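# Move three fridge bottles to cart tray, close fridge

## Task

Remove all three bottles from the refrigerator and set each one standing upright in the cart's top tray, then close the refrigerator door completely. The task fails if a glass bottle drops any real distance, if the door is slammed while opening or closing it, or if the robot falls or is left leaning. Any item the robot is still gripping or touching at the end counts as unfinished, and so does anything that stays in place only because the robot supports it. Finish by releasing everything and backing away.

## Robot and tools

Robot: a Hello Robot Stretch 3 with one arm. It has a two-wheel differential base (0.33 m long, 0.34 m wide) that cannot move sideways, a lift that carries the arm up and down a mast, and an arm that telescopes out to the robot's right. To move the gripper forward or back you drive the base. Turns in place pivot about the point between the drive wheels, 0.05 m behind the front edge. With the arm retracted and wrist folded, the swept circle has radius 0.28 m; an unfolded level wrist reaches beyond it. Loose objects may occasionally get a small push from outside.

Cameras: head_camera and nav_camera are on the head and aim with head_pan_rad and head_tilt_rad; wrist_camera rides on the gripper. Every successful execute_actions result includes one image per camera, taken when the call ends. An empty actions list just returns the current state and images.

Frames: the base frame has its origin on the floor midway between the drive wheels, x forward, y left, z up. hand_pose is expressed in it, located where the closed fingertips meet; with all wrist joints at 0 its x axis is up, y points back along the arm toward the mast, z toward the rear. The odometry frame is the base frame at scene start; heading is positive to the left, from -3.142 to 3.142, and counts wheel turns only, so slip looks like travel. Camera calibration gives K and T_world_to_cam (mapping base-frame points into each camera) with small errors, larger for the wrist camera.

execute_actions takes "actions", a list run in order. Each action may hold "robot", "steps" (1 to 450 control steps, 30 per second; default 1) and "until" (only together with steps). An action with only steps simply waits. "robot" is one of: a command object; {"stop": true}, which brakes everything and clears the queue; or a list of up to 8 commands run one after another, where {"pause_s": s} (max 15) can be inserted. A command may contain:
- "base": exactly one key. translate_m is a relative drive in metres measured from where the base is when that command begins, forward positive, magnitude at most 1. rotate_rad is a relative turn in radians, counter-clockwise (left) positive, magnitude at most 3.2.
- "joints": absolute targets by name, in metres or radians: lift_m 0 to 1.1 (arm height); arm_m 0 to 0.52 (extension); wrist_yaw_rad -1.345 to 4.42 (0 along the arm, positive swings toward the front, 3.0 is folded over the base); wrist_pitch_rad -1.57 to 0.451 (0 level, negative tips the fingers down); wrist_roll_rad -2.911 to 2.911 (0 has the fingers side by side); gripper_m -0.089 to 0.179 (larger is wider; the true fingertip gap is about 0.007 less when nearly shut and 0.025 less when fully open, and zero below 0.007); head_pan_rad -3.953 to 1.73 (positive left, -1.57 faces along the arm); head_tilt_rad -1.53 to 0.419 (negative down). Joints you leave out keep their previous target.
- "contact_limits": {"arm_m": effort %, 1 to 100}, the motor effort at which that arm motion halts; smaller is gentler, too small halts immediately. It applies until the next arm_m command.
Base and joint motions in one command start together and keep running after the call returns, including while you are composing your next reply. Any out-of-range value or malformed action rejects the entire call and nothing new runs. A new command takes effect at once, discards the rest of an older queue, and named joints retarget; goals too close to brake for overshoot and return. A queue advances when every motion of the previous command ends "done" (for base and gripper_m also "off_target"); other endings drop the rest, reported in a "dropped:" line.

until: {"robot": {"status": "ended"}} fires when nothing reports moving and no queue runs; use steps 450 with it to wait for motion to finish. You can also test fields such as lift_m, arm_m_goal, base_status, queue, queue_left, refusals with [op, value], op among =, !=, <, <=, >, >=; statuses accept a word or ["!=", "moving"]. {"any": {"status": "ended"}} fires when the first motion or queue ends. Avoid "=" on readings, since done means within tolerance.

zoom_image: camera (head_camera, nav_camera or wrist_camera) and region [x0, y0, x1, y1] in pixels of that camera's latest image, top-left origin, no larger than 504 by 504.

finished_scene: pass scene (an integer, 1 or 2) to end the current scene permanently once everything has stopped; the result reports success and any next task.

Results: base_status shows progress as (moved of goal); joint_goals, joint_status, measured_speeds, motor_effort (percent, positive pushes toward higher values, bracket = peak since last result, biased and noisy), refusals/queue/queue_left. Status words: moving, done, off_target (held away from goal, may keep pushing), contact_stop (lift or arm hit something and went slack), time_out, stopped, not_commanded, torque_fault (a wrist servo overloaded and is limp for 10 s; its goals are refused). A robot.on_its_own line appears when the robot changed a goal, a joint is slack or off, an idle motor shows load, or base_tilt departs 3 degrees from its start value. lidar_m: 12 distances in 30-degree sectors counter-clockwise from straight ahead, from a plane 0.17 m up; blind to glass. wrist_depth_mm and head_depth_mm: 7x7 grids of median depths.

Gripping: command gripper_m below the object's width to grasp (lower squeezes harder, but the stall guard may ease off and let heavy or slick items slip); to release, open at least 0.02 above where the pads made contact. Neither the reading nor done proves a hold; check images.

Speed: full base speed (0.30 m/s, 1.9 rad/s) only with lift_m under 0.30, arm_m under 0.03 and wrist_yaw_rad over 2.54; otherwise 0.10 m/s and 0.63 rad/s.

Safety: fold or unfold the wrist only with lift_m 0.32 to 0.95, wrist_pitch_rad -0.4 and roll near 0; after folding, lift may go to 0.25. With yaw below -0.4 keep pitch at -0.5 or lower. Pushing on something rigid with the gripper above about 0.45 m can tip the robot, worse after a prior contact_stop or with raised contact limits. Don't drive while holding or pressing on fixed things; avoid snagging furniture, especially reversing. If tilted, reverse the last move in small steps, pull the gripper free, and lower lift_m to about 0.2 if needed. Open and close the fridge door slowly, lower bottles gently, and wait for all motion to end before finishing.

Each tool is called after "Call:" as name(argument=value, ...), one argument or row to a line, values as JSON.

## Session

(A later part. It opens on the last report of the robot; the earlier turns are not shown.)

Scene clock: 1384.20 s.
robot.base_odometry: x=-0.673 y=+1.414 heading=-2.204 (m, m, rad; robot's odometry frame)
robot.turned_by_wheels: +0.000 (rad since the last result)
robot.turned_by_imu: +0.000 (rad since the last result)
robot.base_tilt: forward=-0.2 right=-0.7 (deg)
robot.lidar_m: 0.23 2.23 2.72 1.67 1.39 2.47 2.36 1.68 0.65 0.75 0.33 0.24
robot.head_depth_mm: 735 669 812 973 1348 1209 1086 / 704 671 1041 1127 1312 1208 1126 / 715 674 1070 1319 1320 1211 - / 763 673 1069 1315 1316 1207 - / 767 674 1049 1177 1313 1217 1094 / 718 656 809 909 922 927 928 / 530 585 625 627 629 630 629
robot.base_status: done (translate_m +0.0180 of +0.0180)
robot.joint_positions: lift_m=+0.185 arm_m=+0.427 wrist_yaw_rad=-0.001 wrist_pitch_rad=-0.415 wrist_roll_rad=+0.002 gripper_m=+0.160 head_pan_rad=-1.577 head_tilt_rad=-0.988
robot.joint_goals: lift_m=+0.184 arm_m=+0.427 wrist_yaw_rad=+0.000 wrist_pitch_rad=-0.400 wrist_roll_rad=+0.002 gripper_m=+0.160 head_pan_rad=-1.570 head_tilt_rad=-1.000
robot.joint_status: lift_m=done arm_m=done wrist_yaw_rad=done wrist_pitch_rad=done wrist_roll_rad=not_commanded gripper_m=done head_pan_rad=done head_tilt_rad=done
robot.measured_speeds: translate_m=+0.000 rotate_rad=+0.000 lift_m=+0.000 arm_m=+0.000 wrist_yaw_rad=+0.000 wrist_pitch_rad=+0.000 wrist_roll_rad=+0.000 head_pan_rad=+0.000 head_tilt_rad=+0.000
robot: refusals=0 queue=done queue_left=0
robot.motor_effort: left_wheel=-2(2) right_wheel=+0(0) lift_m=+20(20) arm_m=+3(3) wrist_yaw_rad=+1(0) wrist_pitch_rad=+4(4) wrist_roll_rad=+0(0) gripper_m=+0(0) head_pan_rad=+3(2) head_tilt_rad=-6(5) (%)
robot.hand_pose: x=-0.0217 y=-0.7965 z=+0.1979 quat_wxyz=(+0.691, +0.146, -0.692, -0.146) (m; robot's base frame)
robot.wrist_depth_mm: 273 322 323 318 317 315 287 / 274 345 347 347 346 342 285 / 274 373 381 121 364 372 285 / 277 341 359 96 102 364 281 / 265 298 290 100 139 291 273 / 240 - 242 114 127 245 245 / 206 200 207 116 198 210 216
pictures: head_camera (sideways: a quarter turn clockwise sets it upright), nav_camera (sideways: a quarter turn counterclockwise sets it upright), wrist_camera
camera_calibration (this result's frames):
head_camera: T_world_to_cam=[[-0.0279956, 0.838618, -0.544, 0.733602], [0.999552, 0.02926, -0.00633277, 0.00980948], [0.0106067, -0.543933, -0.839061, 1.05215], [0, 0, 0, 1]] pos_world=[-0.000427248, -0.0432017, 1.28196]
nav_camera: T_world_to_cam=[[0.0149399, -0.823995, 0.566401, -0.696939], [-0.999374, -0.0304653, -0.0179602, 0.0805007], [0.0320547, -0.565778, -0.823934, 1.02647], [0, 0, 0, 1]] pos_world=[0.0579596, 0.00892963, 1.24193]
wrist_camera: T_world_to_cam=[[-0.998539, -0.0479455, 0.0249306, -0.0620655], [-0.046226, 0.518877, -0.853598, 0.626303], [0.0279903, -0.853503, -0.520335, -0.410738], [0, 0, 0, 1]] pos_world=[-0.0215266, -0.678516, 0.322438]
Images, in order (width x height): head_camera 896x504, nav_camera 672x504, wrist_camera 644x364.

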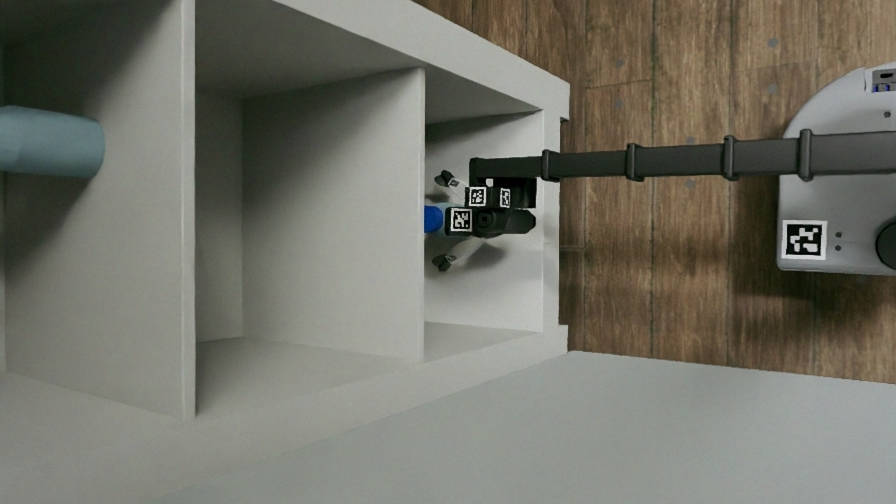

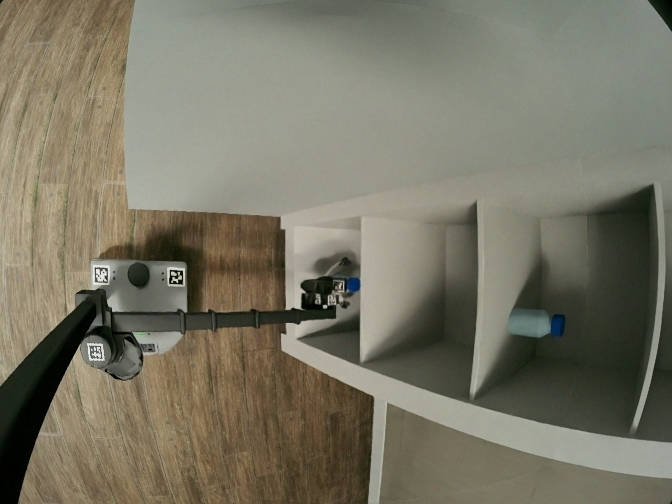

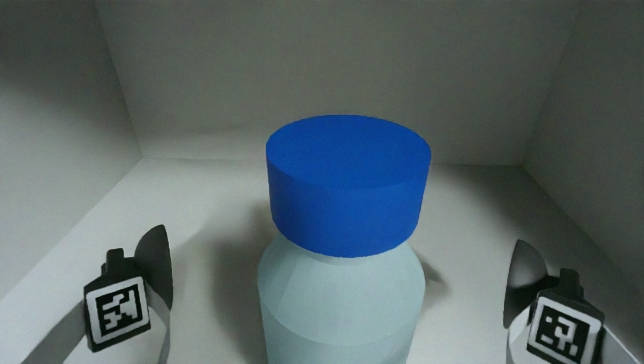

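Call:
execute_actions(
  actions=[
    {"robot": {"joints": {"gripper_m": 0.02}}, "steps": 120, "until": {"robot": {"status": "ended"}}},
    {"steps": 10},
  ],
)

Scene clock: 1393.57 s.
robot.base_odometry: x=-0.673 y=+1.414 heading=-2.204 (m, m, rad; robot's odometry frame)
robot.turned_by_wheels: +0.000 (rad since the last result)
robot.turned_by_imu: +0.000 (rad since the last result)
robot.base_tilt: forward=-0.2 right=-0.7 (deg)
robot.lidar_m: 0.23 2.22 2.71 1.66 1.39 2.47 2.36 1.68 0.65 0.74 0.33 0.24
robot.head_depth_mm: 733 668 814 972 1355 1203 1089 / 703 670 1043 1124 1309 1205 1121 / 713 669 1066 1311 1309 1210 - / 764 674 1067 1314 1314 1211 - / 765 674 1049 1177 1310 1208 1091 / 717 656 810 907 921 926 929 / 530 585 624 627 628 628 629
robot.base_status: done (translate_m +0.0180 of +0.0180)
robot.joint_positions: lift_m=+0.185 arm_m=+0.427 wrist_yaw_rad=-0.002 wrist_pitch_rad=-0.421 wrist_roll_rad=+0.002 gripper_m=+0.021 head_pan_rad=-1.577 head_tilt_rad=-0.988
robot.joint_goals: lift_m=+0.184 arm_m=+0.427 wrist_yaw_rad=+0.000 wrist_pitch_rad=-0.400 wrist_roll_rad=+0.002 gripper_m=+0.020 head_pan_rad=-1.570 head_tilt_rad=-1.000
robot.joint_status: lift_m=done arm_m=done wrist_yaw_rad=done wrist_pitch_rad=done wrist_roll_rad=not_commanded gripper_m=done head_pan_rad=done head_tilt_rad=done
robot.measured_speeds: translate_m=+0.000 rotate_rad=+0.000 lift_m=+0.000 arm_m=+0.000 wrist_yaw_rad=+0.000 wrist_pitch_rad=+0.000 wrist_roll_rad=+0.000 head_pan_rad=+0.000 head_tilt_rad=+0.000
robot: refusals=0 queue=done queue_left=0
robot.motor_effort: left_wheel=-3(3) right_wheel=+1(2) lift_m=+21(21) arm_m=+1(3) wrist_yaw_rad=+2(3) wrist_pitch_rad=+6(8) wrist_roll_rad=+0(0) gripper_m=-21(94) head_pan_rad=+2(3) head_tilt_rad=-5(5) (%)
robot.hand_pose: x=-0.0221 y=-0.7958 z=+0.1964 quat_wxyz=(+0.691, +0.147, -0.692, -0.149) (m; robot's base frame)
robot.wrist_depth_mm: 275 324 321 323 318 317 284 / 275 348 347 349 345 341 283 / 274 370 382 117 364 371 282 / 278 343 354 90 99 359 279 / 265 283 284 95 114 290 269 / 237 237 126 110 116 242 241 / 203 204 199 111 119 209 208
pictures: head_camera (sideways: a quarter turn clockwise sets it upright), nav_camera (sideways: a quarter turn counterclockwise sets it upright), wrist_camera
camera_calibration (this result's frames):
head_camera: T_world_to_cam=[[-0.0279955, 0.838621, -0.543996, 0.733597], [0.999552, 0.02926, -0.00633261, 0.00980927], [0.0106066, -0.54393, -0.839064, 1.05215], [0, 0, 0, 1]] pos_world=[-0.000427253, -0.0432016, 1.28196]
nav_camera: T_world_to_cam=[[0.0149398, -0.823997, 0.566397, -0.696935], [-0.999374, -0.0304651, -0.0179603, 0.0805009], [0.0320546, -0.565774, -0.823937, 1.02647], [0, 0, 0, 1]] pos_world=[0.0579596, 0.00892988, 1.24193]
wrist_camera: T_world_to_cam=[[-0.998619, -0.0464004, 0.024627, -0.0610886], [-0.0453304, 0.52427, -0.850345, 0.628357], [0.0265451, -0.850287, -0.525649, -0.407318], [0, 0, 0, 1]] pos_world=[-0.0217083, -0.6786, 0.321718]
Images, in order (width x height): head_camera 896x504, nav_camera 672x504, wrist_camera 644x364.

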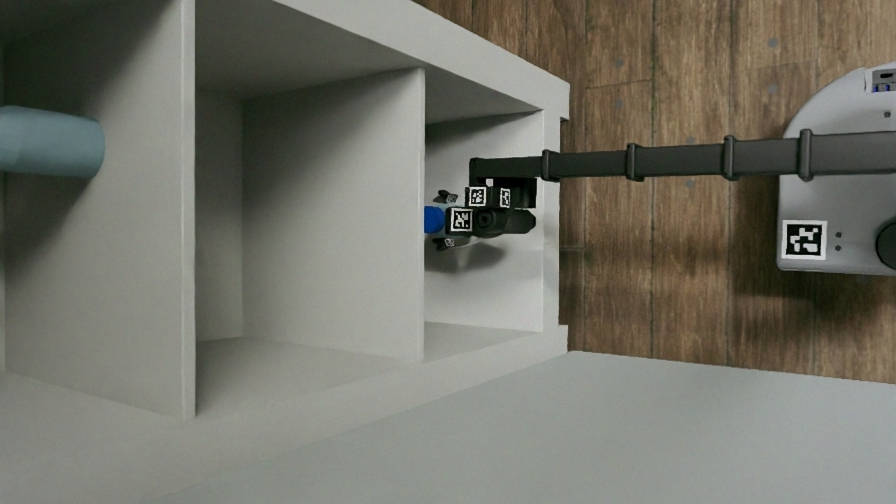

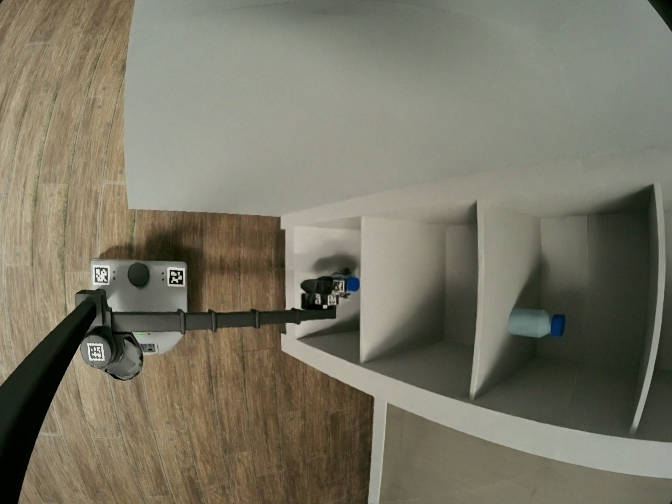

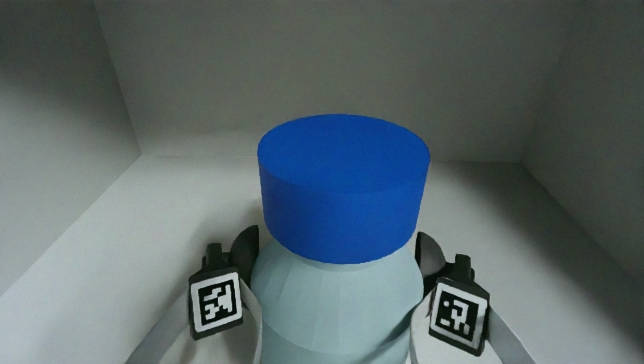

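Call:
execute_actions(
  actions=[
    {"robot": {"joints": {"lift_m": 0.22, "wrist_pitch_rad": -0.37}}, "steps": 120, "until": {"robot": {"status": "ended"}}},
    {"steps": 10},
  ],
)

Scene clock: 1409.27 s.
robot.base_odometry: x=-0.673 y=+1.414 heading=-2.204 (m, m, rad; robot's odometry frame)
robot.turned_by_wheels: +0.000 (rad since the last result)
robot.turned_by_imu: +0.000 (rad since the last result)
robot.base_tilt: forward=-0.2 right=-0.7 (deg)
robot.lidar_m: 0.23 2.23 2.72 1.66 1.38 2.47 2.36 1.68 0.65 0.74 0.33 0.24
robot.head_depth_mm: 735 668 813 977 1351 1201 1087 / 704 672 1041 1127 1307 1209 1121 / 715 671 1069 1220 1312 1209 - / 765 672 1068 1307 1307 1205 - / 765 674 1046 1177 1320 1212 1093 / 718 656 808 908 925 926 926 / 530 586 626 628 628 629 629
robot.base_status: done (translate_m +0.0180 of +0.0180)
robot.joint_positions: lift_m=+0.219 arm_m=+0.427 wrist_yaw_rad=-0.002 wrist_pitch_rad=-0.422 wrist_roll_rad=+0.002 gripper_m=+0.024 head_pan_rad=-1.577 head_tilt_rad=-0.988
robot.joint_goals: lift_m=+0.220 arm_m=+0.427 wrist_yaw_rad=+0.000 wrist_pitch_rad=-0.370 wrist_roll_rad=+0.002 gripper_m=+0.023 head_pan_rad=-1.570 head_tilt_rad=-1.000
robot.joint_status: lift_m=done arm_m=done wrist_yaw_rad=done wrist_pitch_rad=off_target wrist_roll_rad=not_commanded gripper_m=done head_pan_rad=done head_tilt_rad=done
robot.measured_speeds: translate_m=+0.000 rotate_rad=+0.000 lift_m=+0.000 arm_m=+0.000 wrist_yaw_rad=+0.000 wrist_pitch_rad=+0.000 wrist_roll_rad=+0.000 head_pan_rad=+0.000 head_tilt_rad=+0.000
robot: refusals=0 queue=dropped queue_left=0
robot.motor_effort: left_wheel=-2(3) right_wheel=+1(1) lift_m=+56(59) arm_m=+1(1) wrist_yaw_rad=+1(2) wrist_pitch_rad=+15(17) wrist_roll_rad=+0(0) gripper_m=-19(20) head_pan_rad=+3(2) head_tilt_rad=-5(5) (%)
robot.hand_pose: x=-0.0220 y=-0.7957 z=+0.2310 quat_wxyz=(+0.691, +0.148, -0.692, -0.149) (m; robot's base frame)
robot.wrist_depth_mm: 270 322 321 321 322 317 286 / 275 345 347 347 347 345 284 / 275 369 381 118 364 372 283 / 275 377 405 91 100 398 281 / 279 332 337 95 115 340 278 / 265 280 126 110 116 285 267 / 242 241 233 111 118 244 245
pictures: head_camera (sideways: a quarter turn clockwise sets it upright), nav_camera (sideways: a quarter turn counterclockwise sets it upright), wrist_camera
camera_calibration (this result's frames):
head_camera: T_world_to_cam=[[-0.0279956, 0.838622, -0.543994, 0.733595], [0.999552, 0.0292601, -0.00633253, 0.00980917], [0.0106067, -0.543928, -0.839065, 1.05215], [0, 0, 0, 1]] pos_world=[-0.000427247, -0.0432015, 1.28196]
nav_camera: T_world_to_cam=[[0.0149399, -0.823998, 0.566395, -0.696932], [-0.999374, -0.0304652, -0.0179604, 0.080501], [0.0320547, -0.565772, -0.823938, 1.02647], [0, 0, 0, 1]] pos_world=[0.0579596, 0.00893003, 1.24193]
wrist_camera: T_world_to_cam=[[-0.9986, -0.0468447, 0.0245805, -0.0621812], [-0.0455491, 0.525041, -0.849857, 0.65816], [0.0269055, -0.849787, -0.526439, -0.388479], [0, 0, 0, 1]] pos_world=[-0.0216633, -0.678599, 0.35636]
Images, in order (width x height): head_camera 896x504, nav_camera 672x504, wrist_camera 644x364.

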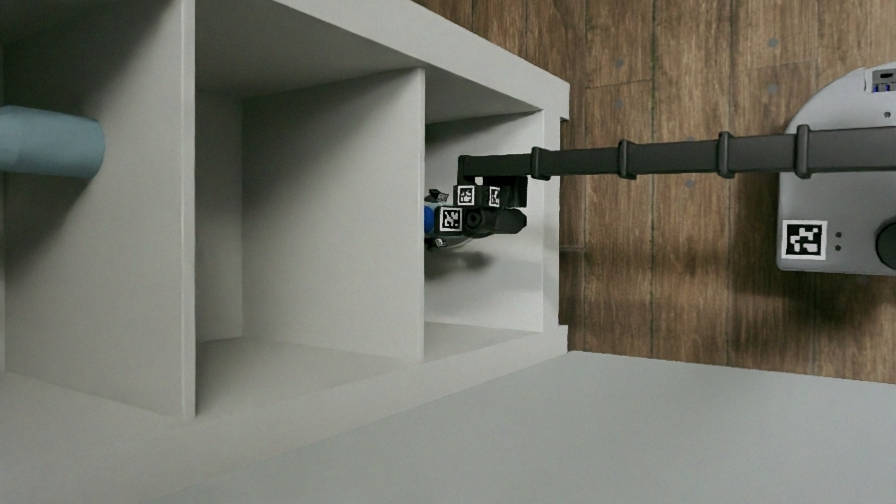

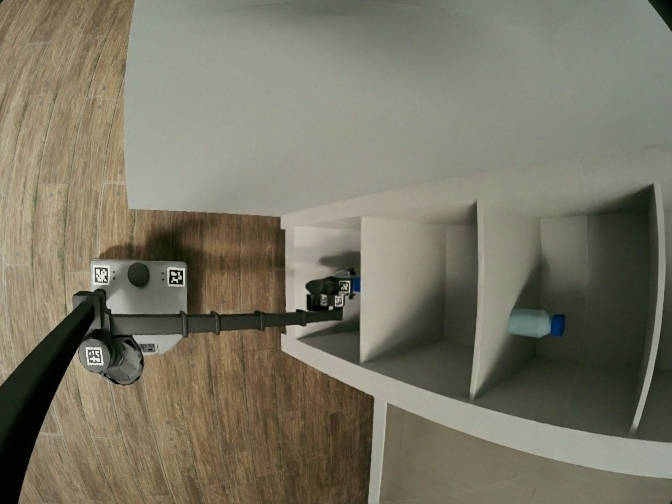

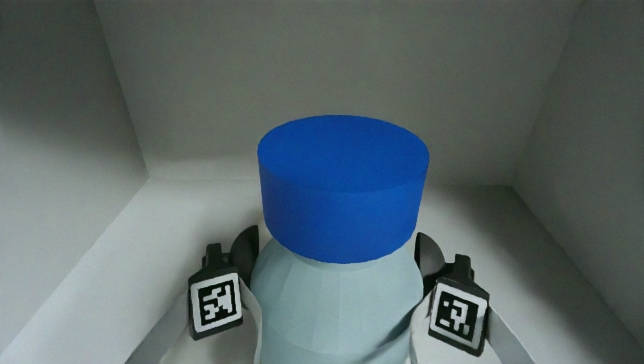

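Call:
execute_actions(
  actions=[
    {"robot": {"joints": {"arm_m": 0.04}}, "steps": 240, "until": {"robot": {"arm_m_status": ["!=", "moving"]}}},
    {"robot": {"base": {"translate_m": -0.018}}, "steps": 60, "until": {"robot": {"base_status": ["!=", "moving"]}}},
    {"robot": {"base": {"rotate_rad": -1.55}, "joints": {"lift_m": 0.985}}, "steps": 300, "until": {"robot": {"status": "ended"}}},
  ],
)

Scene clock: 1450.43 s.
robot.base_odometry: x=-0.662 y=+1.429 heading=+2.530 (m, m, rad; robot's odometry frame)
robot.turned_by_wheels: -1.550 (rad since the last result)
robot.turned_by_imu: -1.578 (rad since the last result)
robot.base_tilt: forward=-0.2 right=-0.7 (deg)
robot.lidar_m: 0.80 0.35 0.25 0.24 2.53 2.70 1.53 1.17 2.43 2.34 1.65 0.64
robot.head_depth_mm: 2062 - - - 1354 1206 1084 / 2130 - - - 1350 1209 1123 / 2112 - - - 1358 1211 - / 2157 2146 1713 1555 1355 1212 - / 2158 2126 1787 1545 1364 1210 1094 / 2170 2124 1786 1538 1360 1213 1089 / 2176 2156 1805 1551 1361 1217 1098
robot.base_status: done (rotate_rad -1.5499 of -1.5500)
robot.joint_positions: lift_m=+0.984 arm_m=+0.040 wrist_yaw_rad=-0.001 wrist_pitch_rad=-0.423 wrist_roll_rad=+0.002 gripper_m=+0.024 head_pan_rad=-1.577 head_tilt_rad=-0.988
robot.joint_goals: lift_m=+0.985 arm_m=+0.040 wrist_yaw_rad=+0.000 wrist_pitch_rad=-0.370 wrist_roll_rad=+0.002 gripper_m=+0.023 head_pan_rad=-1.570 head_tilt_rad=-1.000
robot.joint_status: lift_m=done arm_m=done wrist_yaw_rad=done wrist_pitch_rad=off_target wrist_roll_rad=not_commanded gripper_m=done head_pan_rad=done head_tilt_rad=done
robot.measured_speeds: translate_m=+0.000 rotate_rad=+0.000 lift_m=+0.000 arm_m=+0.000 wrist_yaw_rad=+0.000 wrist_pitch_rad=+0.000 wrist_roll_rad=+0.000 head_pan_rad=+0.000 head_tilt_rad=+0.000
robot: refusals=0 queue=done queue_left=0
robot.motor_effort: left_wheel=+2(5) right_wheel=-2(6) lift_m=+57(59) arm_m=-5(6) wrist_yaw_rad=+0(1) wrist_pitch_rad=+15(16) wrist_roll_rad=+0(0) gripper_m=-19(19) head_pan_rad=+3(3) head_tilt_rad=-5(5) (%)
robot.hand_pose: x=-0.0217 y=-0.4090 z=+0.9959 quat_wxyz=(+0.691, +0.148, -0.692, -0.149) (m; robot's base frame)
robot.wrist_depth_mm: - - - - - - - / - - - - - - - / - - - 118 - - - / - - - 90 100 - - / - - - 95 115 - - / - - 126 110 116 - - / - - - 110 118 - -
pictures: head_camera (sideways: a quarter turn clockwise sets it upright), nav_camera (sideways: a quarter turn counterclockwise sets it upright), wrist_camera
camera_calibration (this result's frames):
head_camera: T_world_to_cam=[[-0.0280075, 0.838662, -0.543932, 0.733513], [0.999551, 0.0292751, -0.00632991, 0.00980576], [0.010615, -0.543865, -0.839106, 1.0522], [0, 0, 0, 1]] pos_world=[-0.00042661, -0.0432002, 1.28195]
nav_camera: T_world_to_cam=[[0.0149517, -0.82404, 0.566334, -0.696852], [-0.999374, -0.0304784, -0.0179631, 0.0805045], [0.0320633, -0.565711, -0.82398, 1.02652], [0, 0, 0, 1]] pos_world=[0.0579595, 0.00893524, 1.24193]
wrist_camera: T_world_to_cam=[[-0.998531, -0.0483054, 0.0245631, -0.0631231], [-0.04631, 0.525208, -0.849713, 1.10515], [0.028145, -0.849602, -0.526673, 0.34312], [0, 0, 0, 1]] pos_world=[-0.0215079, -0.291968, 1.12132]
Images, in order (width x height): head_camera 896x504, nav_camera 672x504, wrist_camera 644x364.

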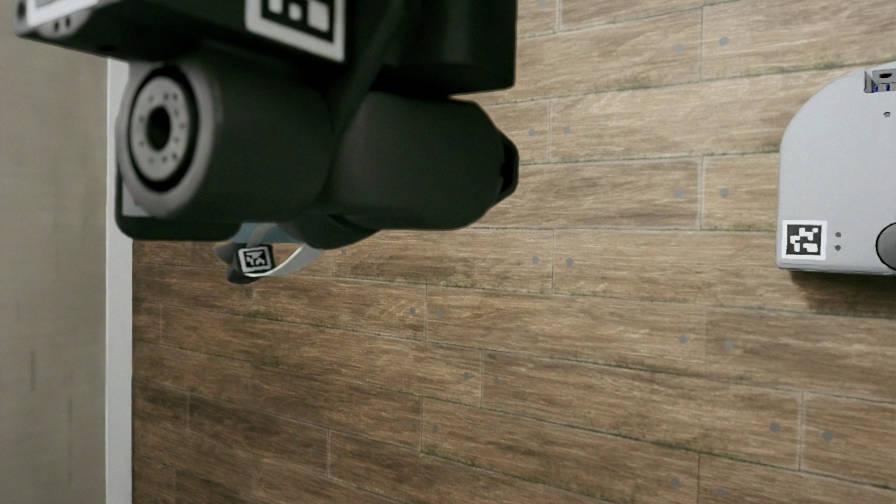

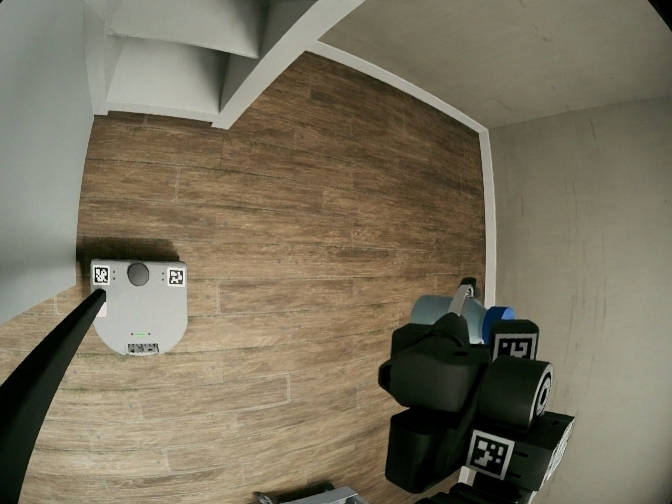

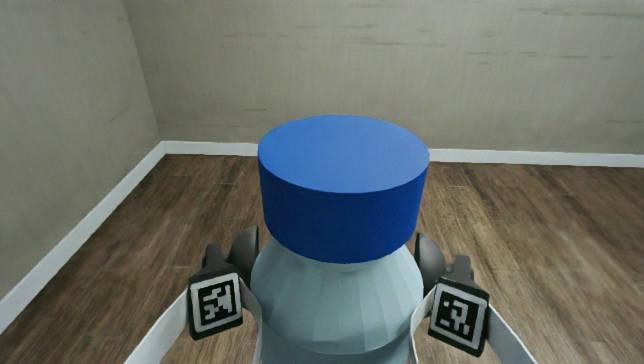

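Call:
execute_actions(
  actions=[
    {"robot": {"base": {"translate_m": -1.0}, "joints": {"head_tilt_rad": -0.9}}, "steps": 400, "until": {"robot": {"translate_m": ["<=", -0.7]}}},
    {"robot": {"base": {"translate_m": -0.67}}, "steps": 400, "until": {"robot": {"status": "ended"}}},
  ],
)

Scene clock: 1475.97 s.
robot.base_odometry: x=+0.460 y=+0.641 heading=+2.530 (m, m, rad; robot's odometry frame)
robot.turned_by_wheels: +0.000 (rad since the last result)
robot.turned_by_imu: -0.001 (rad since the last result)
robot.base_tilt: forward=-0.2 right=-0.8 (deg)
robot.lidar_m: 1.35 2.61 2.53 1.96 1.75 1.30 1.25 1.29 0.41 0.40 0.43 2.63
robot.head_depth_mm: 2056 - - - 821 1175 1105 / 2066 2263 - - 876 1157 1121 / 2083 2253 - - 865 1155 1119 / 2085 878 732 625 914 1176 1122 / 2082 882 696 662 935 1206 1103 / 2103 877 735 635 935 1209 1102 / 2118 2310 712 679 1401 1244 1107
robot.base_status: done (translate_m -0.6700 of -0.6700)
robot.joint_positions: lift_m=+0.984 arm_m=+0.040 wrist_yaw_rad=-0.001 wrist_pitch_rad=-0.423 wrist_roll_rad=+0.002 gripper_m=+0.024 head_pan_rad=-1.577 head_tilt_rad=-0.903
robot.joint_goals: lift_m=+0.985 arm_m=+0.040 wrist_yaw_rad=+0.000 wrist_pitch_rad=-0.370 wrist_roll_rad=+0.002 gripper_m=+0.023 head_pan_rad=-1.570 head_tilt_rad=-0.900
robot.joint_status: lift_m=done arm_m=done wrist_yaw_rad=done wrist_pitch_rad=off_target wrist_roll_rad=not_commanded gripper_m=done head_pan_rad=done head_tilt_rad=done
robot.measured_speeds: translate_m=+0.000 rotate_rad=+0.000 lift_m=+0.000 arm_m=+0.000 wrist_yaw_rad=+0.000 wrist_pitch_rad=+0.000 wrist_roll_rad=+0.000 head_pan_rad=+0.000 head_tilt_rad=+0.000
robot: refusals=0 queue=done queue_left=0
robot.motor_effort: left_wheel=+2(2) right_wheel=-2(5) lift_m=+57(57) arm_m=-5(4) wrist_yaw_rad=+0(0) wrist_pitch_rad=+16(16) wrist_roll_rad=+0(0) gripper_m=-19(19) head_pan_rad=+3(3) head_tilt_rad=+1(9) (%)
robot.hand_pose: x=-0.0217 y=-0.4090 z=+0.9959 quat_wxyz=(+0.691, +0.148, -0.692, -0.149) (m; robot's base frame)
robot.wrist_depth_mm: - - - - - - - / - - - - - - - / - - 681 119 613 - - / - 517 369 91 100 582 - / 400 451 365 95 114 494 459 / 367 403 126 110 116 413 389 / 342 348 337 111 118 356 350
pictures: head_camera (sideways: a quarter turn clockwise sets it upright), nav_camera (sideways: a quarter turn counterclockwise sets it upright), wrist_camera
camera_calibration (this result's frames):
head_camera: T_world_to_cam=[[-0.0283016, 0.789426, -0.613193, 0.82375], [0.999547, 0.0286085, -0.00930293, 0.0136772], [0.0101986, -0.613179, -0.789878, 0.988207], [0, 0, 0, 1]] pos_world=[-0.000435862, -0.0447327, 1.28581]
nav_camera: T_world_to_cam=[[0.0152568, -0.772954, 0.634279, -0.785377], [-0.999382, -0.031871, -0.0148002, 0.0763886], [0.031655, -0.633661, -0.772963, 0.960197], [0, 0, 0, 1]] pos_world=[0.0579288, 0.00381338, 1.24148]
wrist_camera: T_world_to_cam=[[-0.998531, -0.048306, 0.0245631, -0.0631232], [-0.0463103, 0.525208, -0.849713, 1.10515], [0.0281455, -0.849602, -0.526673, 0.34312], [0, 0, 0, 1]] pos_world=[-0.0215079, -0.291968, 1.12132]
Images, in order (width x height): head_camera 896x504, nav_camera 672x504, wrist_camera 644x364.

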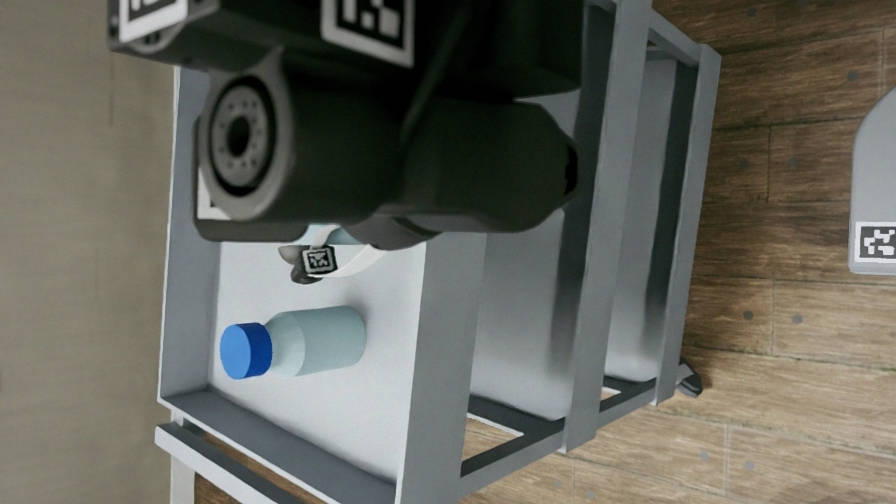

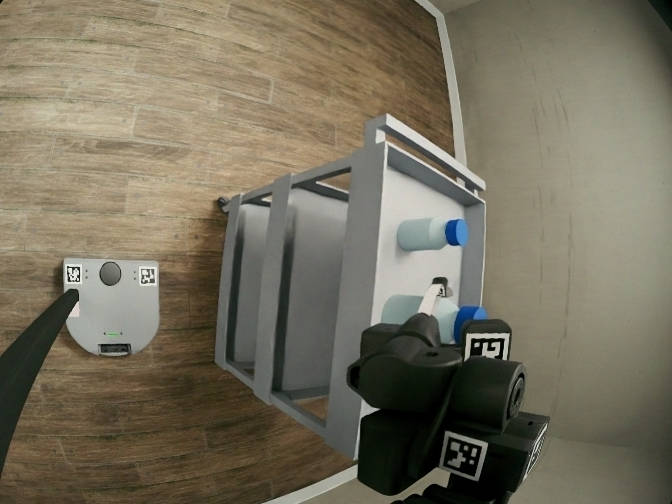

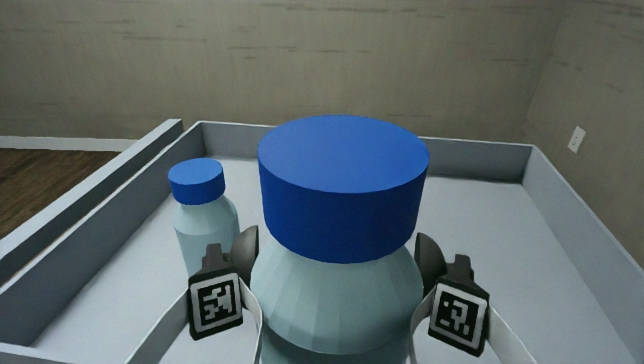

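Call:
execute_actions(
  actions=[
    {"robot": {"joints": {"arm_m": 0.235}}, "steps": 200, "until": {"robot": {"arm_m_status": ["!=", "moving"]}}},
    {"robot": {"joints": {"lift_m": 0.875}}, "steps": 200, "until": {"robot": {"lift_m_status": ["!=", "moving"]}}},
    {"steps": 5},
  ],
)

Scene clock: 1489.97 s.
robot.base_odometry: x=+0.460 y=+0.641 heading=+2.530 (m, m, rad; robot's odometry frame)
robot.turned_by_wheels: +0.000 (rad since the last result)
robot.turned_by_imu: +0.001 (rad since the last result)
robot.base_tilt: forward=-0.2 right=-0.7 (deg)
robot.lidar_m: 1.35 2.62 2.52 1.96 1.76 1.30 1.25 1.29 0.41 0.40 0.43 2.63
robot.head_depth_mm: 2079 2306 - 602 893 1175 1098 / 2067 2290 - 644 894 1156 1119 / 2081 2262 - 606 909 1162 1119 / 2073 878 724 624 915 1181 1123 / 2098 878 695 659 932 1201 1108 / 2108 880 734 635 937 1215 1109 / 2120 2293 708 677 1383 1244 1107
robot.base_status: done (translate_m -0.6700 of -0.6700)
robot.joint_positions: lift_m=+0.875 arm_m=+0.235 wrist_yaw_rad=-0.001 wrist_pitch_rad=-0.423 wrist_roll_rad=+0.002 gripper_m=+0.024 head_pan_rad=-1.577 head_tilt_rad=-0.902
robot.joint_goals: lift_m=+0.875 arm_m=+0.235 wrist_yaw_rad=+0.000 wrist_pitch_rad=-0.370 wrist_roll_rad=+0.002 gripper_m=+0.023 head_pan_rad=-1.570 head_tilt_rad=-0.900
robot.joint_status: lift_m=done arm_m=done wrist_yaw_rad=done wrist_pitch_rad=off_target wrist_roll_rad=not_commanded gripper_m=done head_pan_rad=done head_tilt_rad=done
robot.measured_speeds: translate_m=+0.000 rotate_rad=+0.000 lift_m=+0.000 arm_m=+0.000 wrist_yaw_rad=+0.000 wrist_pitch_rad=+0.000 wrist_roll_rad=+0.000 head_pan_rad=+0.000 head_tilt_rad=+0.000
robot: refusals=0 queue=done queue_left=0
robot.motor_effort: left_wheel=+2(2) right_wheel=-2(2) lift_m=+24(56) arm_m=+3(5) wrist_yaw_rad=+0(0) wrist_pitch_rad=+16(16) wrist_roll_rad=+0(0) gripper_m=-19(19) head_pan_rad=+3(3) head_tilt_rad=+1(1) (%)
robot.hand_pose: x=-0.0217 y=-0.6035 z=+0.8871 quat_wxyz=(+0.691, +0.148, -0.692, -0.149) (m; robot's base frame)
robot.wrist_depth_mm: - - - - - - - / - - - - - - - / 362 431 423 118 381 384 375 / 342 391 397 90 100 391 377 / 157 317 321 95 115 327 325 / 148 260 126 110 116 270 273 / 147 181 224 111 118 233 233
pictures: head_camera (sideways: a quarter turn clockwise sets it upright), nav_camera (sideways: a quarter turn counterclockwise sets it upright), wrist_camera
camera_calibration (this result's frames):
head_camera: T_world_to_cam=[[-0.0283028, 0.789218, -0.61346, 0.824098], [0.999547, 0.0286053, -0.00931463, 0.0136924], [0.010197, -0.613446, -0.789671, 0.987938], [0, 0, 0, 1]] pos_world=[-0.000435895, -0.0447381, 1.28582]
nav_camera: T_world_to_cam=[[0.0152581, -0.772739, 0.63454, -0.785718], [-0.999382, -0.0318761, -0.0147874, 0.0763719], [0.0316534, -0.633923, -0.772748, 0.959918], [0, 0, 0, 1]] pos_world=[0.0579286, 0.00379294, 1.24147]
wrist_camera: T_world_to_cam=[[-0.998531, -0.0483085, 0.0245576, -0.069843], [-0.0463101, 0.525302, -0.849655, 1.11483], [0.0281453, -0.849543, -0.526768, 0.120633], [0, 0, 0, 1]] pos_world=[-0.0215079, -0.486511, 1.01248]
Images, in order (width x height): head_camera 896x504, nav_camera 672x504, wrist_camera 644x364.

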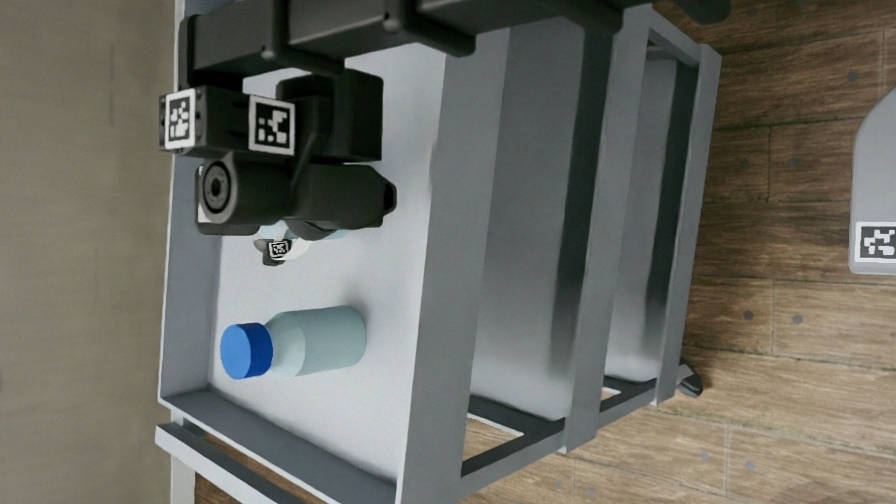

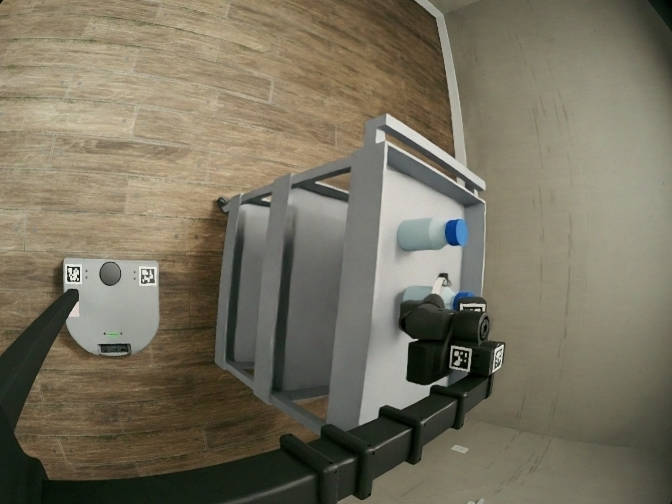

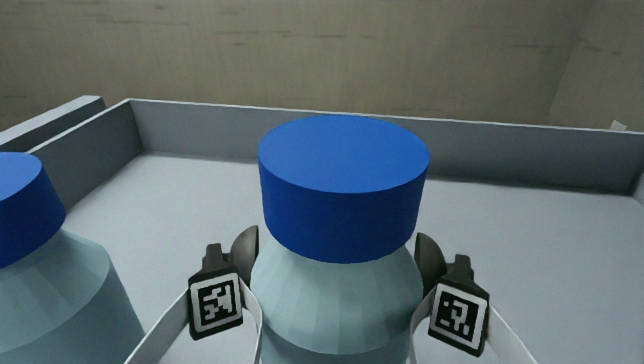

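Call:
execute_actions(
  actions=[
    {"robot": {"joints": {"lift_m": 0.852}}, "steps": 100, "until": {"robot": {"lift_m_status": ["!=", "moving"]}}},
    {"steps": 10},
  ],
)

Scene clock: 1504.67 s.
robot.base_odometry: x=+0.460 y=+0.641 heading=+2.530 (m, m, rad; robot's odometry frame)
robot.turned_by_wheels: +0.000 (rad since the last result)
robot.turned_by_imu: +0.000 (rad since the last result)
robot.base_tilt: forward=-0.2 right=-0.7 (deg)
robot.lidar_m: 1.36 2.62 2.52 1.95 1.76 1.30 1.25 1.29 0.41 0.40 0.43 2.63
robot.head_depth_mm: 2073 2230 - - 890 1156 1099 / 2070 2258 - 607 892 1153 1120 / 2074 874 - 600 914 1159 1118 / 2078 875 734 623 915 1184 1120 / 2097 884 695 661 935 1200 1100 / 2093 880 735 634 934 1212 1106 / 2103 2309 713 678 1392 1250 1102
robot.base_status: done (translate_m -0.6700 of -0.6700)
robot.joint_positions: lift_m=+0.852 arm_m=+0.235 wrist_yaw_rad=-0.001 wrist_pitch_rad=-0.423 wrist_roll_rad=+0.002 gripper_m=+0.024 head_pan_rad=-1.577 head_tilt_rad=-0.902
robot.joint_goals: lift_m=+0.852 arm_m=+0.235 wrist_yaw_rad=+0.000 wrist_pitch_rad=-0.370 wrist_roll_rad=+0.002 gripper_m=+0.023 head_pan_rad=-1.570 head_tilt_rad=-0.900
robot.joint_status: lift_m=done arm_m=done wrist_yaw_rad=done wrist_pitch_rad=off_target wrist_roll_rad=not_commanded gripper_m=done head_pan_rad=done head_tilt_rad=done
robot.measured_speeds: translate_m=+0.000 rotate_rad=+0.000 lift_m=+0.000 arm_m=+0.000 wrist_yaw_rad=+0.000 wrist_pitch_rad=+0.000 wrist_roll_rad=+0.000 head_pan_rad=+0.000 head_tilt_rad=+0.000
robot: refusals=0 queue=done queue_left=0
robot.motor_effort: left_wheel=+1(1) right_wheel=-2(2) lift_m=+24(25) arm_m=+2(2) wrist_yaw_rad=+0(0) wrist_pitch_rad=+16(16) wrist_roll_rad=+0(0) gripper_m=-19(19) head_pan_rad=+2(3) head_tilt_rad=+1(0) (%)
robot.hand_pose: x=-0.0217 y=-0.6035 z=+0.8641 quat_wxyz=(+0.691, +0.148, -0.692, -0.149) (m; robot's base frame)
robot.wrist_depth_mm: - - - - - - - / - - - - - - - / 342 415 416 119 377 371 359 / 334 353 353 91 100 361 361 / 145 283 287 95 115 289 290 / 141 229 127 110 116 245 244 / 148 181 200 111 118 209 208
pictures: head_camera (sideways: a quarter turn clockwise sets it upright), nav_camera (sideways: a quarter turn counterclockwise sets it upright), wrist_camera
camera_calibration (this result's frames):
head_camera: T_world_to_cam=[[-0.0283031, 0.789208, -0.613473, 0.824114], [0.999547, 0.0286054, -0.0093152, 0.0136932], [0.010197, -0.613459, -0.789661, 0.987925], [0, 0, 0, 1]] pos_world=[-0.000435886, -0.0447384, 1.28582]
nav_camera: T_world_to_cam=[[0.0152584, -0.772729, 0.634553, -0.785735], [-0.999382, -0.0318765, -0.0147868, 0.0763711], [0.0316535, -0.633935, -0.772738, 0.959904], [0, 0, 0, 1]] pos_world=[0.0579286, 0.00379196, 1.24147]
wrist_camera: T_world_to_cam=[[-0.998531, -0.0483084, 0.0245534, -0.0692746], [-0.0463089, 0.525376, -0.849609, 1.09529], [0.0281434, -0.849498, -0.526841, 0.108621], [0, 0, 0, 1]] pos_world=[-0.0215081, -0.486512, 0.989494]
Images, in order (width x height): head_camera 896x504, nav_camera 672x504, wrist_camera 644x364.

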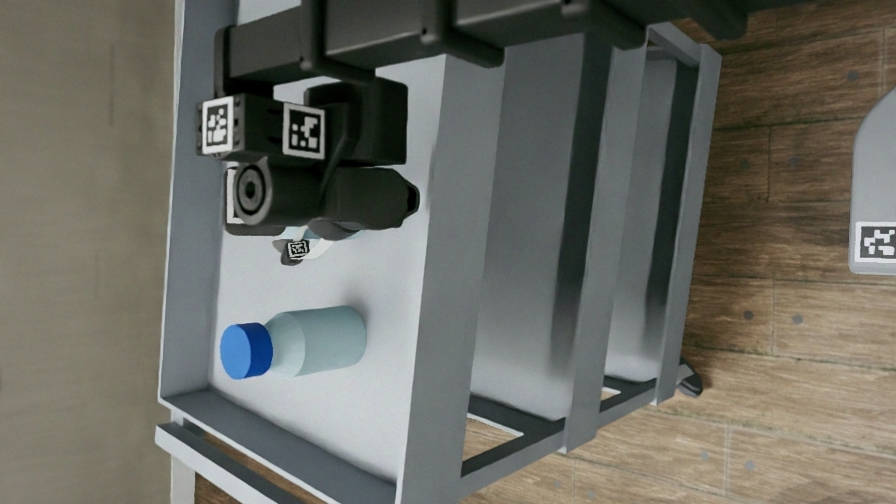

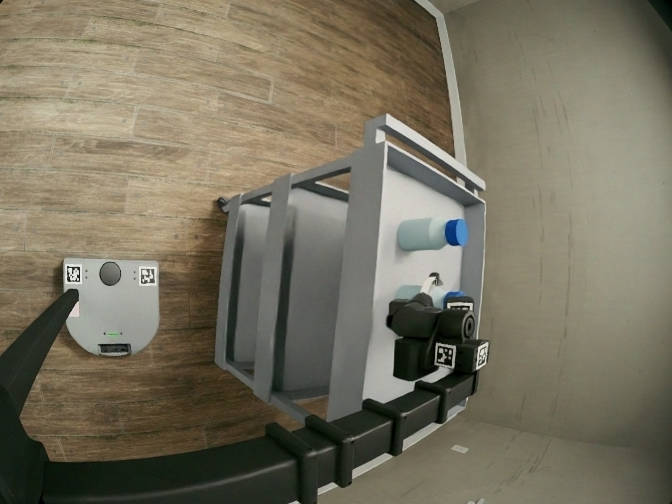

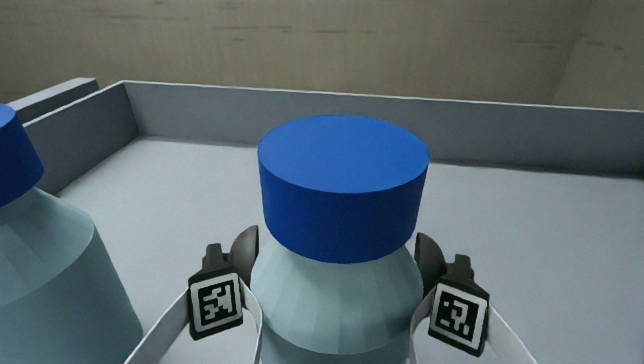

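Call:
execute_actions(
  actions=[
    {"robot": {"joints": {"lift_m": 0.842}}, "steps": 100, "until": {"robot": {"lift_m_status": ["!=", "moving"]}}},
    {"steps": 10},
  ],
)

Scene clock: 1514.07 s.
robot.base_odometry: x=+0.460 y=+0.641 heading=+2.530 (m, m, rad; robot's odometry frame)
robot.turned_by_wheels: +0.000 (rad since the last result)
robot.turned_by_imu: +0.000 (rad since the last result)
robot.base_tilt: forward=-0.2 right=-0.7 (deg)
robot.lidar_m: 1.35 2.62 2.52 1.95 1.75 1.29 1.25 1.29 0.41 0.40 0.43 2.63
robot.head_depth_mm: 2064 1550 - - 896 1164 1104 / 2070 2277 - 597 895 1157 1117 / 2088 871 - 590 916 1161 1121 / 2098 877 733 642 917 1180 1124 / 2085 887 693 660 936 1201 1108 / 2100 883 735 638 936 1208 1103 / 2113 2309 712 680 1395 1243 1107
robot.base_status: done (translate_m -0.6700 of -0.6700)
robot.joint_positions: lift_m=+0.843 arm_m=+0.235 wrist_yaw_rad=-0.001 wrist_pitch_rad=-0.381 wrist_roll_rad=+0.002 gripper_m=+0.024 head_pan_rad=-1.577 head_tilt_rad=-0.902
robot.joint_goals: lift_m=+0.842 arm_m=+0.235 wrist_yaw_rad=+0.000 wrist_pitch_rad=-0.370 wrist_roll_rad=+0.002 gripper_m=+0.023 head_pan_rad=-1.570 head_tilt_rad=-0.900
robot.joint_status: lift_m=done arm_m=done wrist_yaw_rad=done wrist_pitch_rad=off_target wrist_roll_rad=not_commanded gripper_m=done head_pan_rad=done head_tilt_rad=done
robot.measured_speeds: translate_m=+0.000 rotate_rad=+0.000 lift_m=+0.000 arm_m=+0.000 wrist_yaw_rad=+0.000 wrist_pitch_rad=+0.000 wrist_roll_rad=+0.000 head_pan_rad=+0.000 head_tilt_rad=+0.000
robot: refusals=0 queue=done queue_left=0
robot.motor_effort: left_wheel=+2(2) right_wheel=-2(2) lift_m=+15(23) arm_m=+3(3) wrist_yaw_rad=+1(0) wrist_pitch_rad=+3(15) wrist_roll_rad=+0(0) gripper_m=-20(19) head_pan_rad=+3(2) head_tilt_rad=+0(1) (%)
robot.hand_pose: x=-0.0217 y=-0.6087 z=+0.8639 quat_wxyz=(+0.694, +0.134, -0.695, -0.134) (m; robot's base frame)
robot.wrist_depth_mm: - - - - - - - / - - - - - - - / 345 420 412 116 374 371 357 / 333 370 373 93 102 381 367 / 146 294 300 104 273 298 302 / 140 238 124 111 115 249 249 / 144 181 201 110 118 210 210
pictures: head_camera (sideways: a quarter turn clockwise sets it upright), nav_camera (sideways: a quarter turn counterclockwise sets it upright), wrist_camera
camera_calibration (this result's frames):
head_camera: T_world_to_cam=[[-0.0283029, 0.789208, -0.613473, 0.824114], [0.999547, 0.0286052, -0.0093152, 0.0136932], [0.0101969, -0.613459, -0.789661, 0.987925], [0, 0, 0, 1]] pos_world=[-0.000435897, -0.0447384, 1.28582]
nav_camera: T_world_to_cam=[[0.0152582, -0.772729, 0.634553, -0.785735], [-0.999382, -0.0318763, -0.0147868, 0.0763711], [0.0316533, -0.633935, -0.772738, 0.959904], [0, 0, 0, 1]] pos_world=[0.0579286, 0.00379195, 1.24147]
wrist_camera: T_world_to_cam=[[-0.998529, -0.0472428, 0.0265976, -0.0706384], [-0.0463402, 0.489075, -0.87101, 1.09428], [0.0281407, -0.870961, -0.490545, 0.0597435], [0, 0, 0, 1]] pos_world=[-0.0215066, -0.486488, 0.984315]
Images, in order (width x height): head_camera 896x504, nav_camera 672x504, wrist_camera 644x364.

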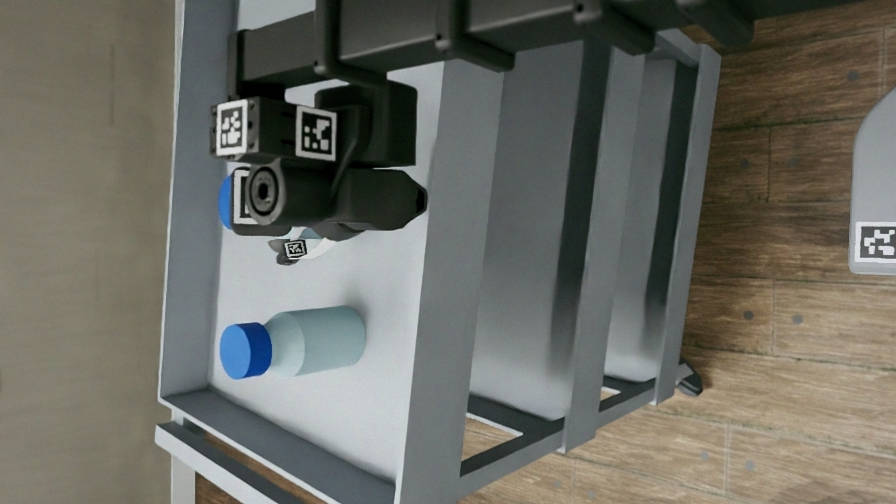

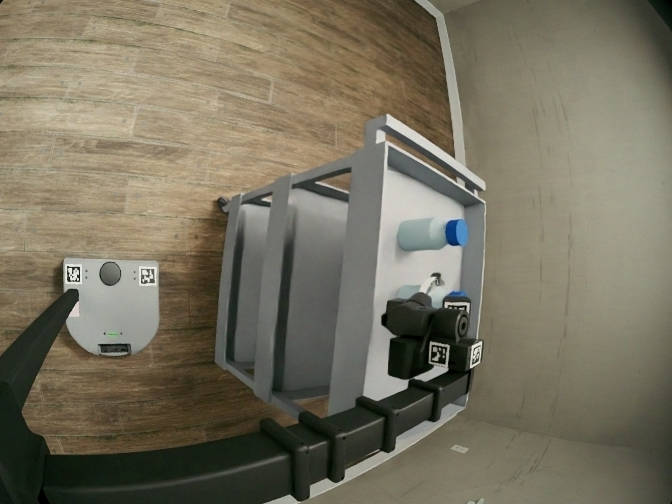

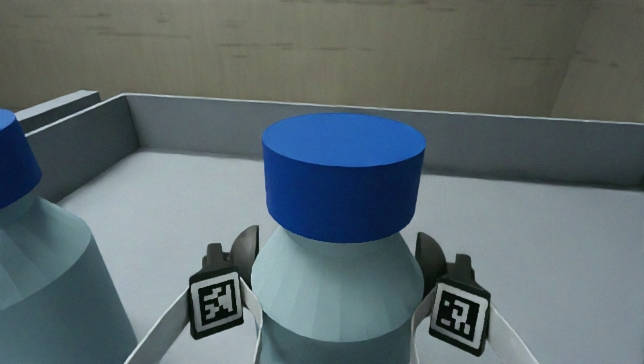

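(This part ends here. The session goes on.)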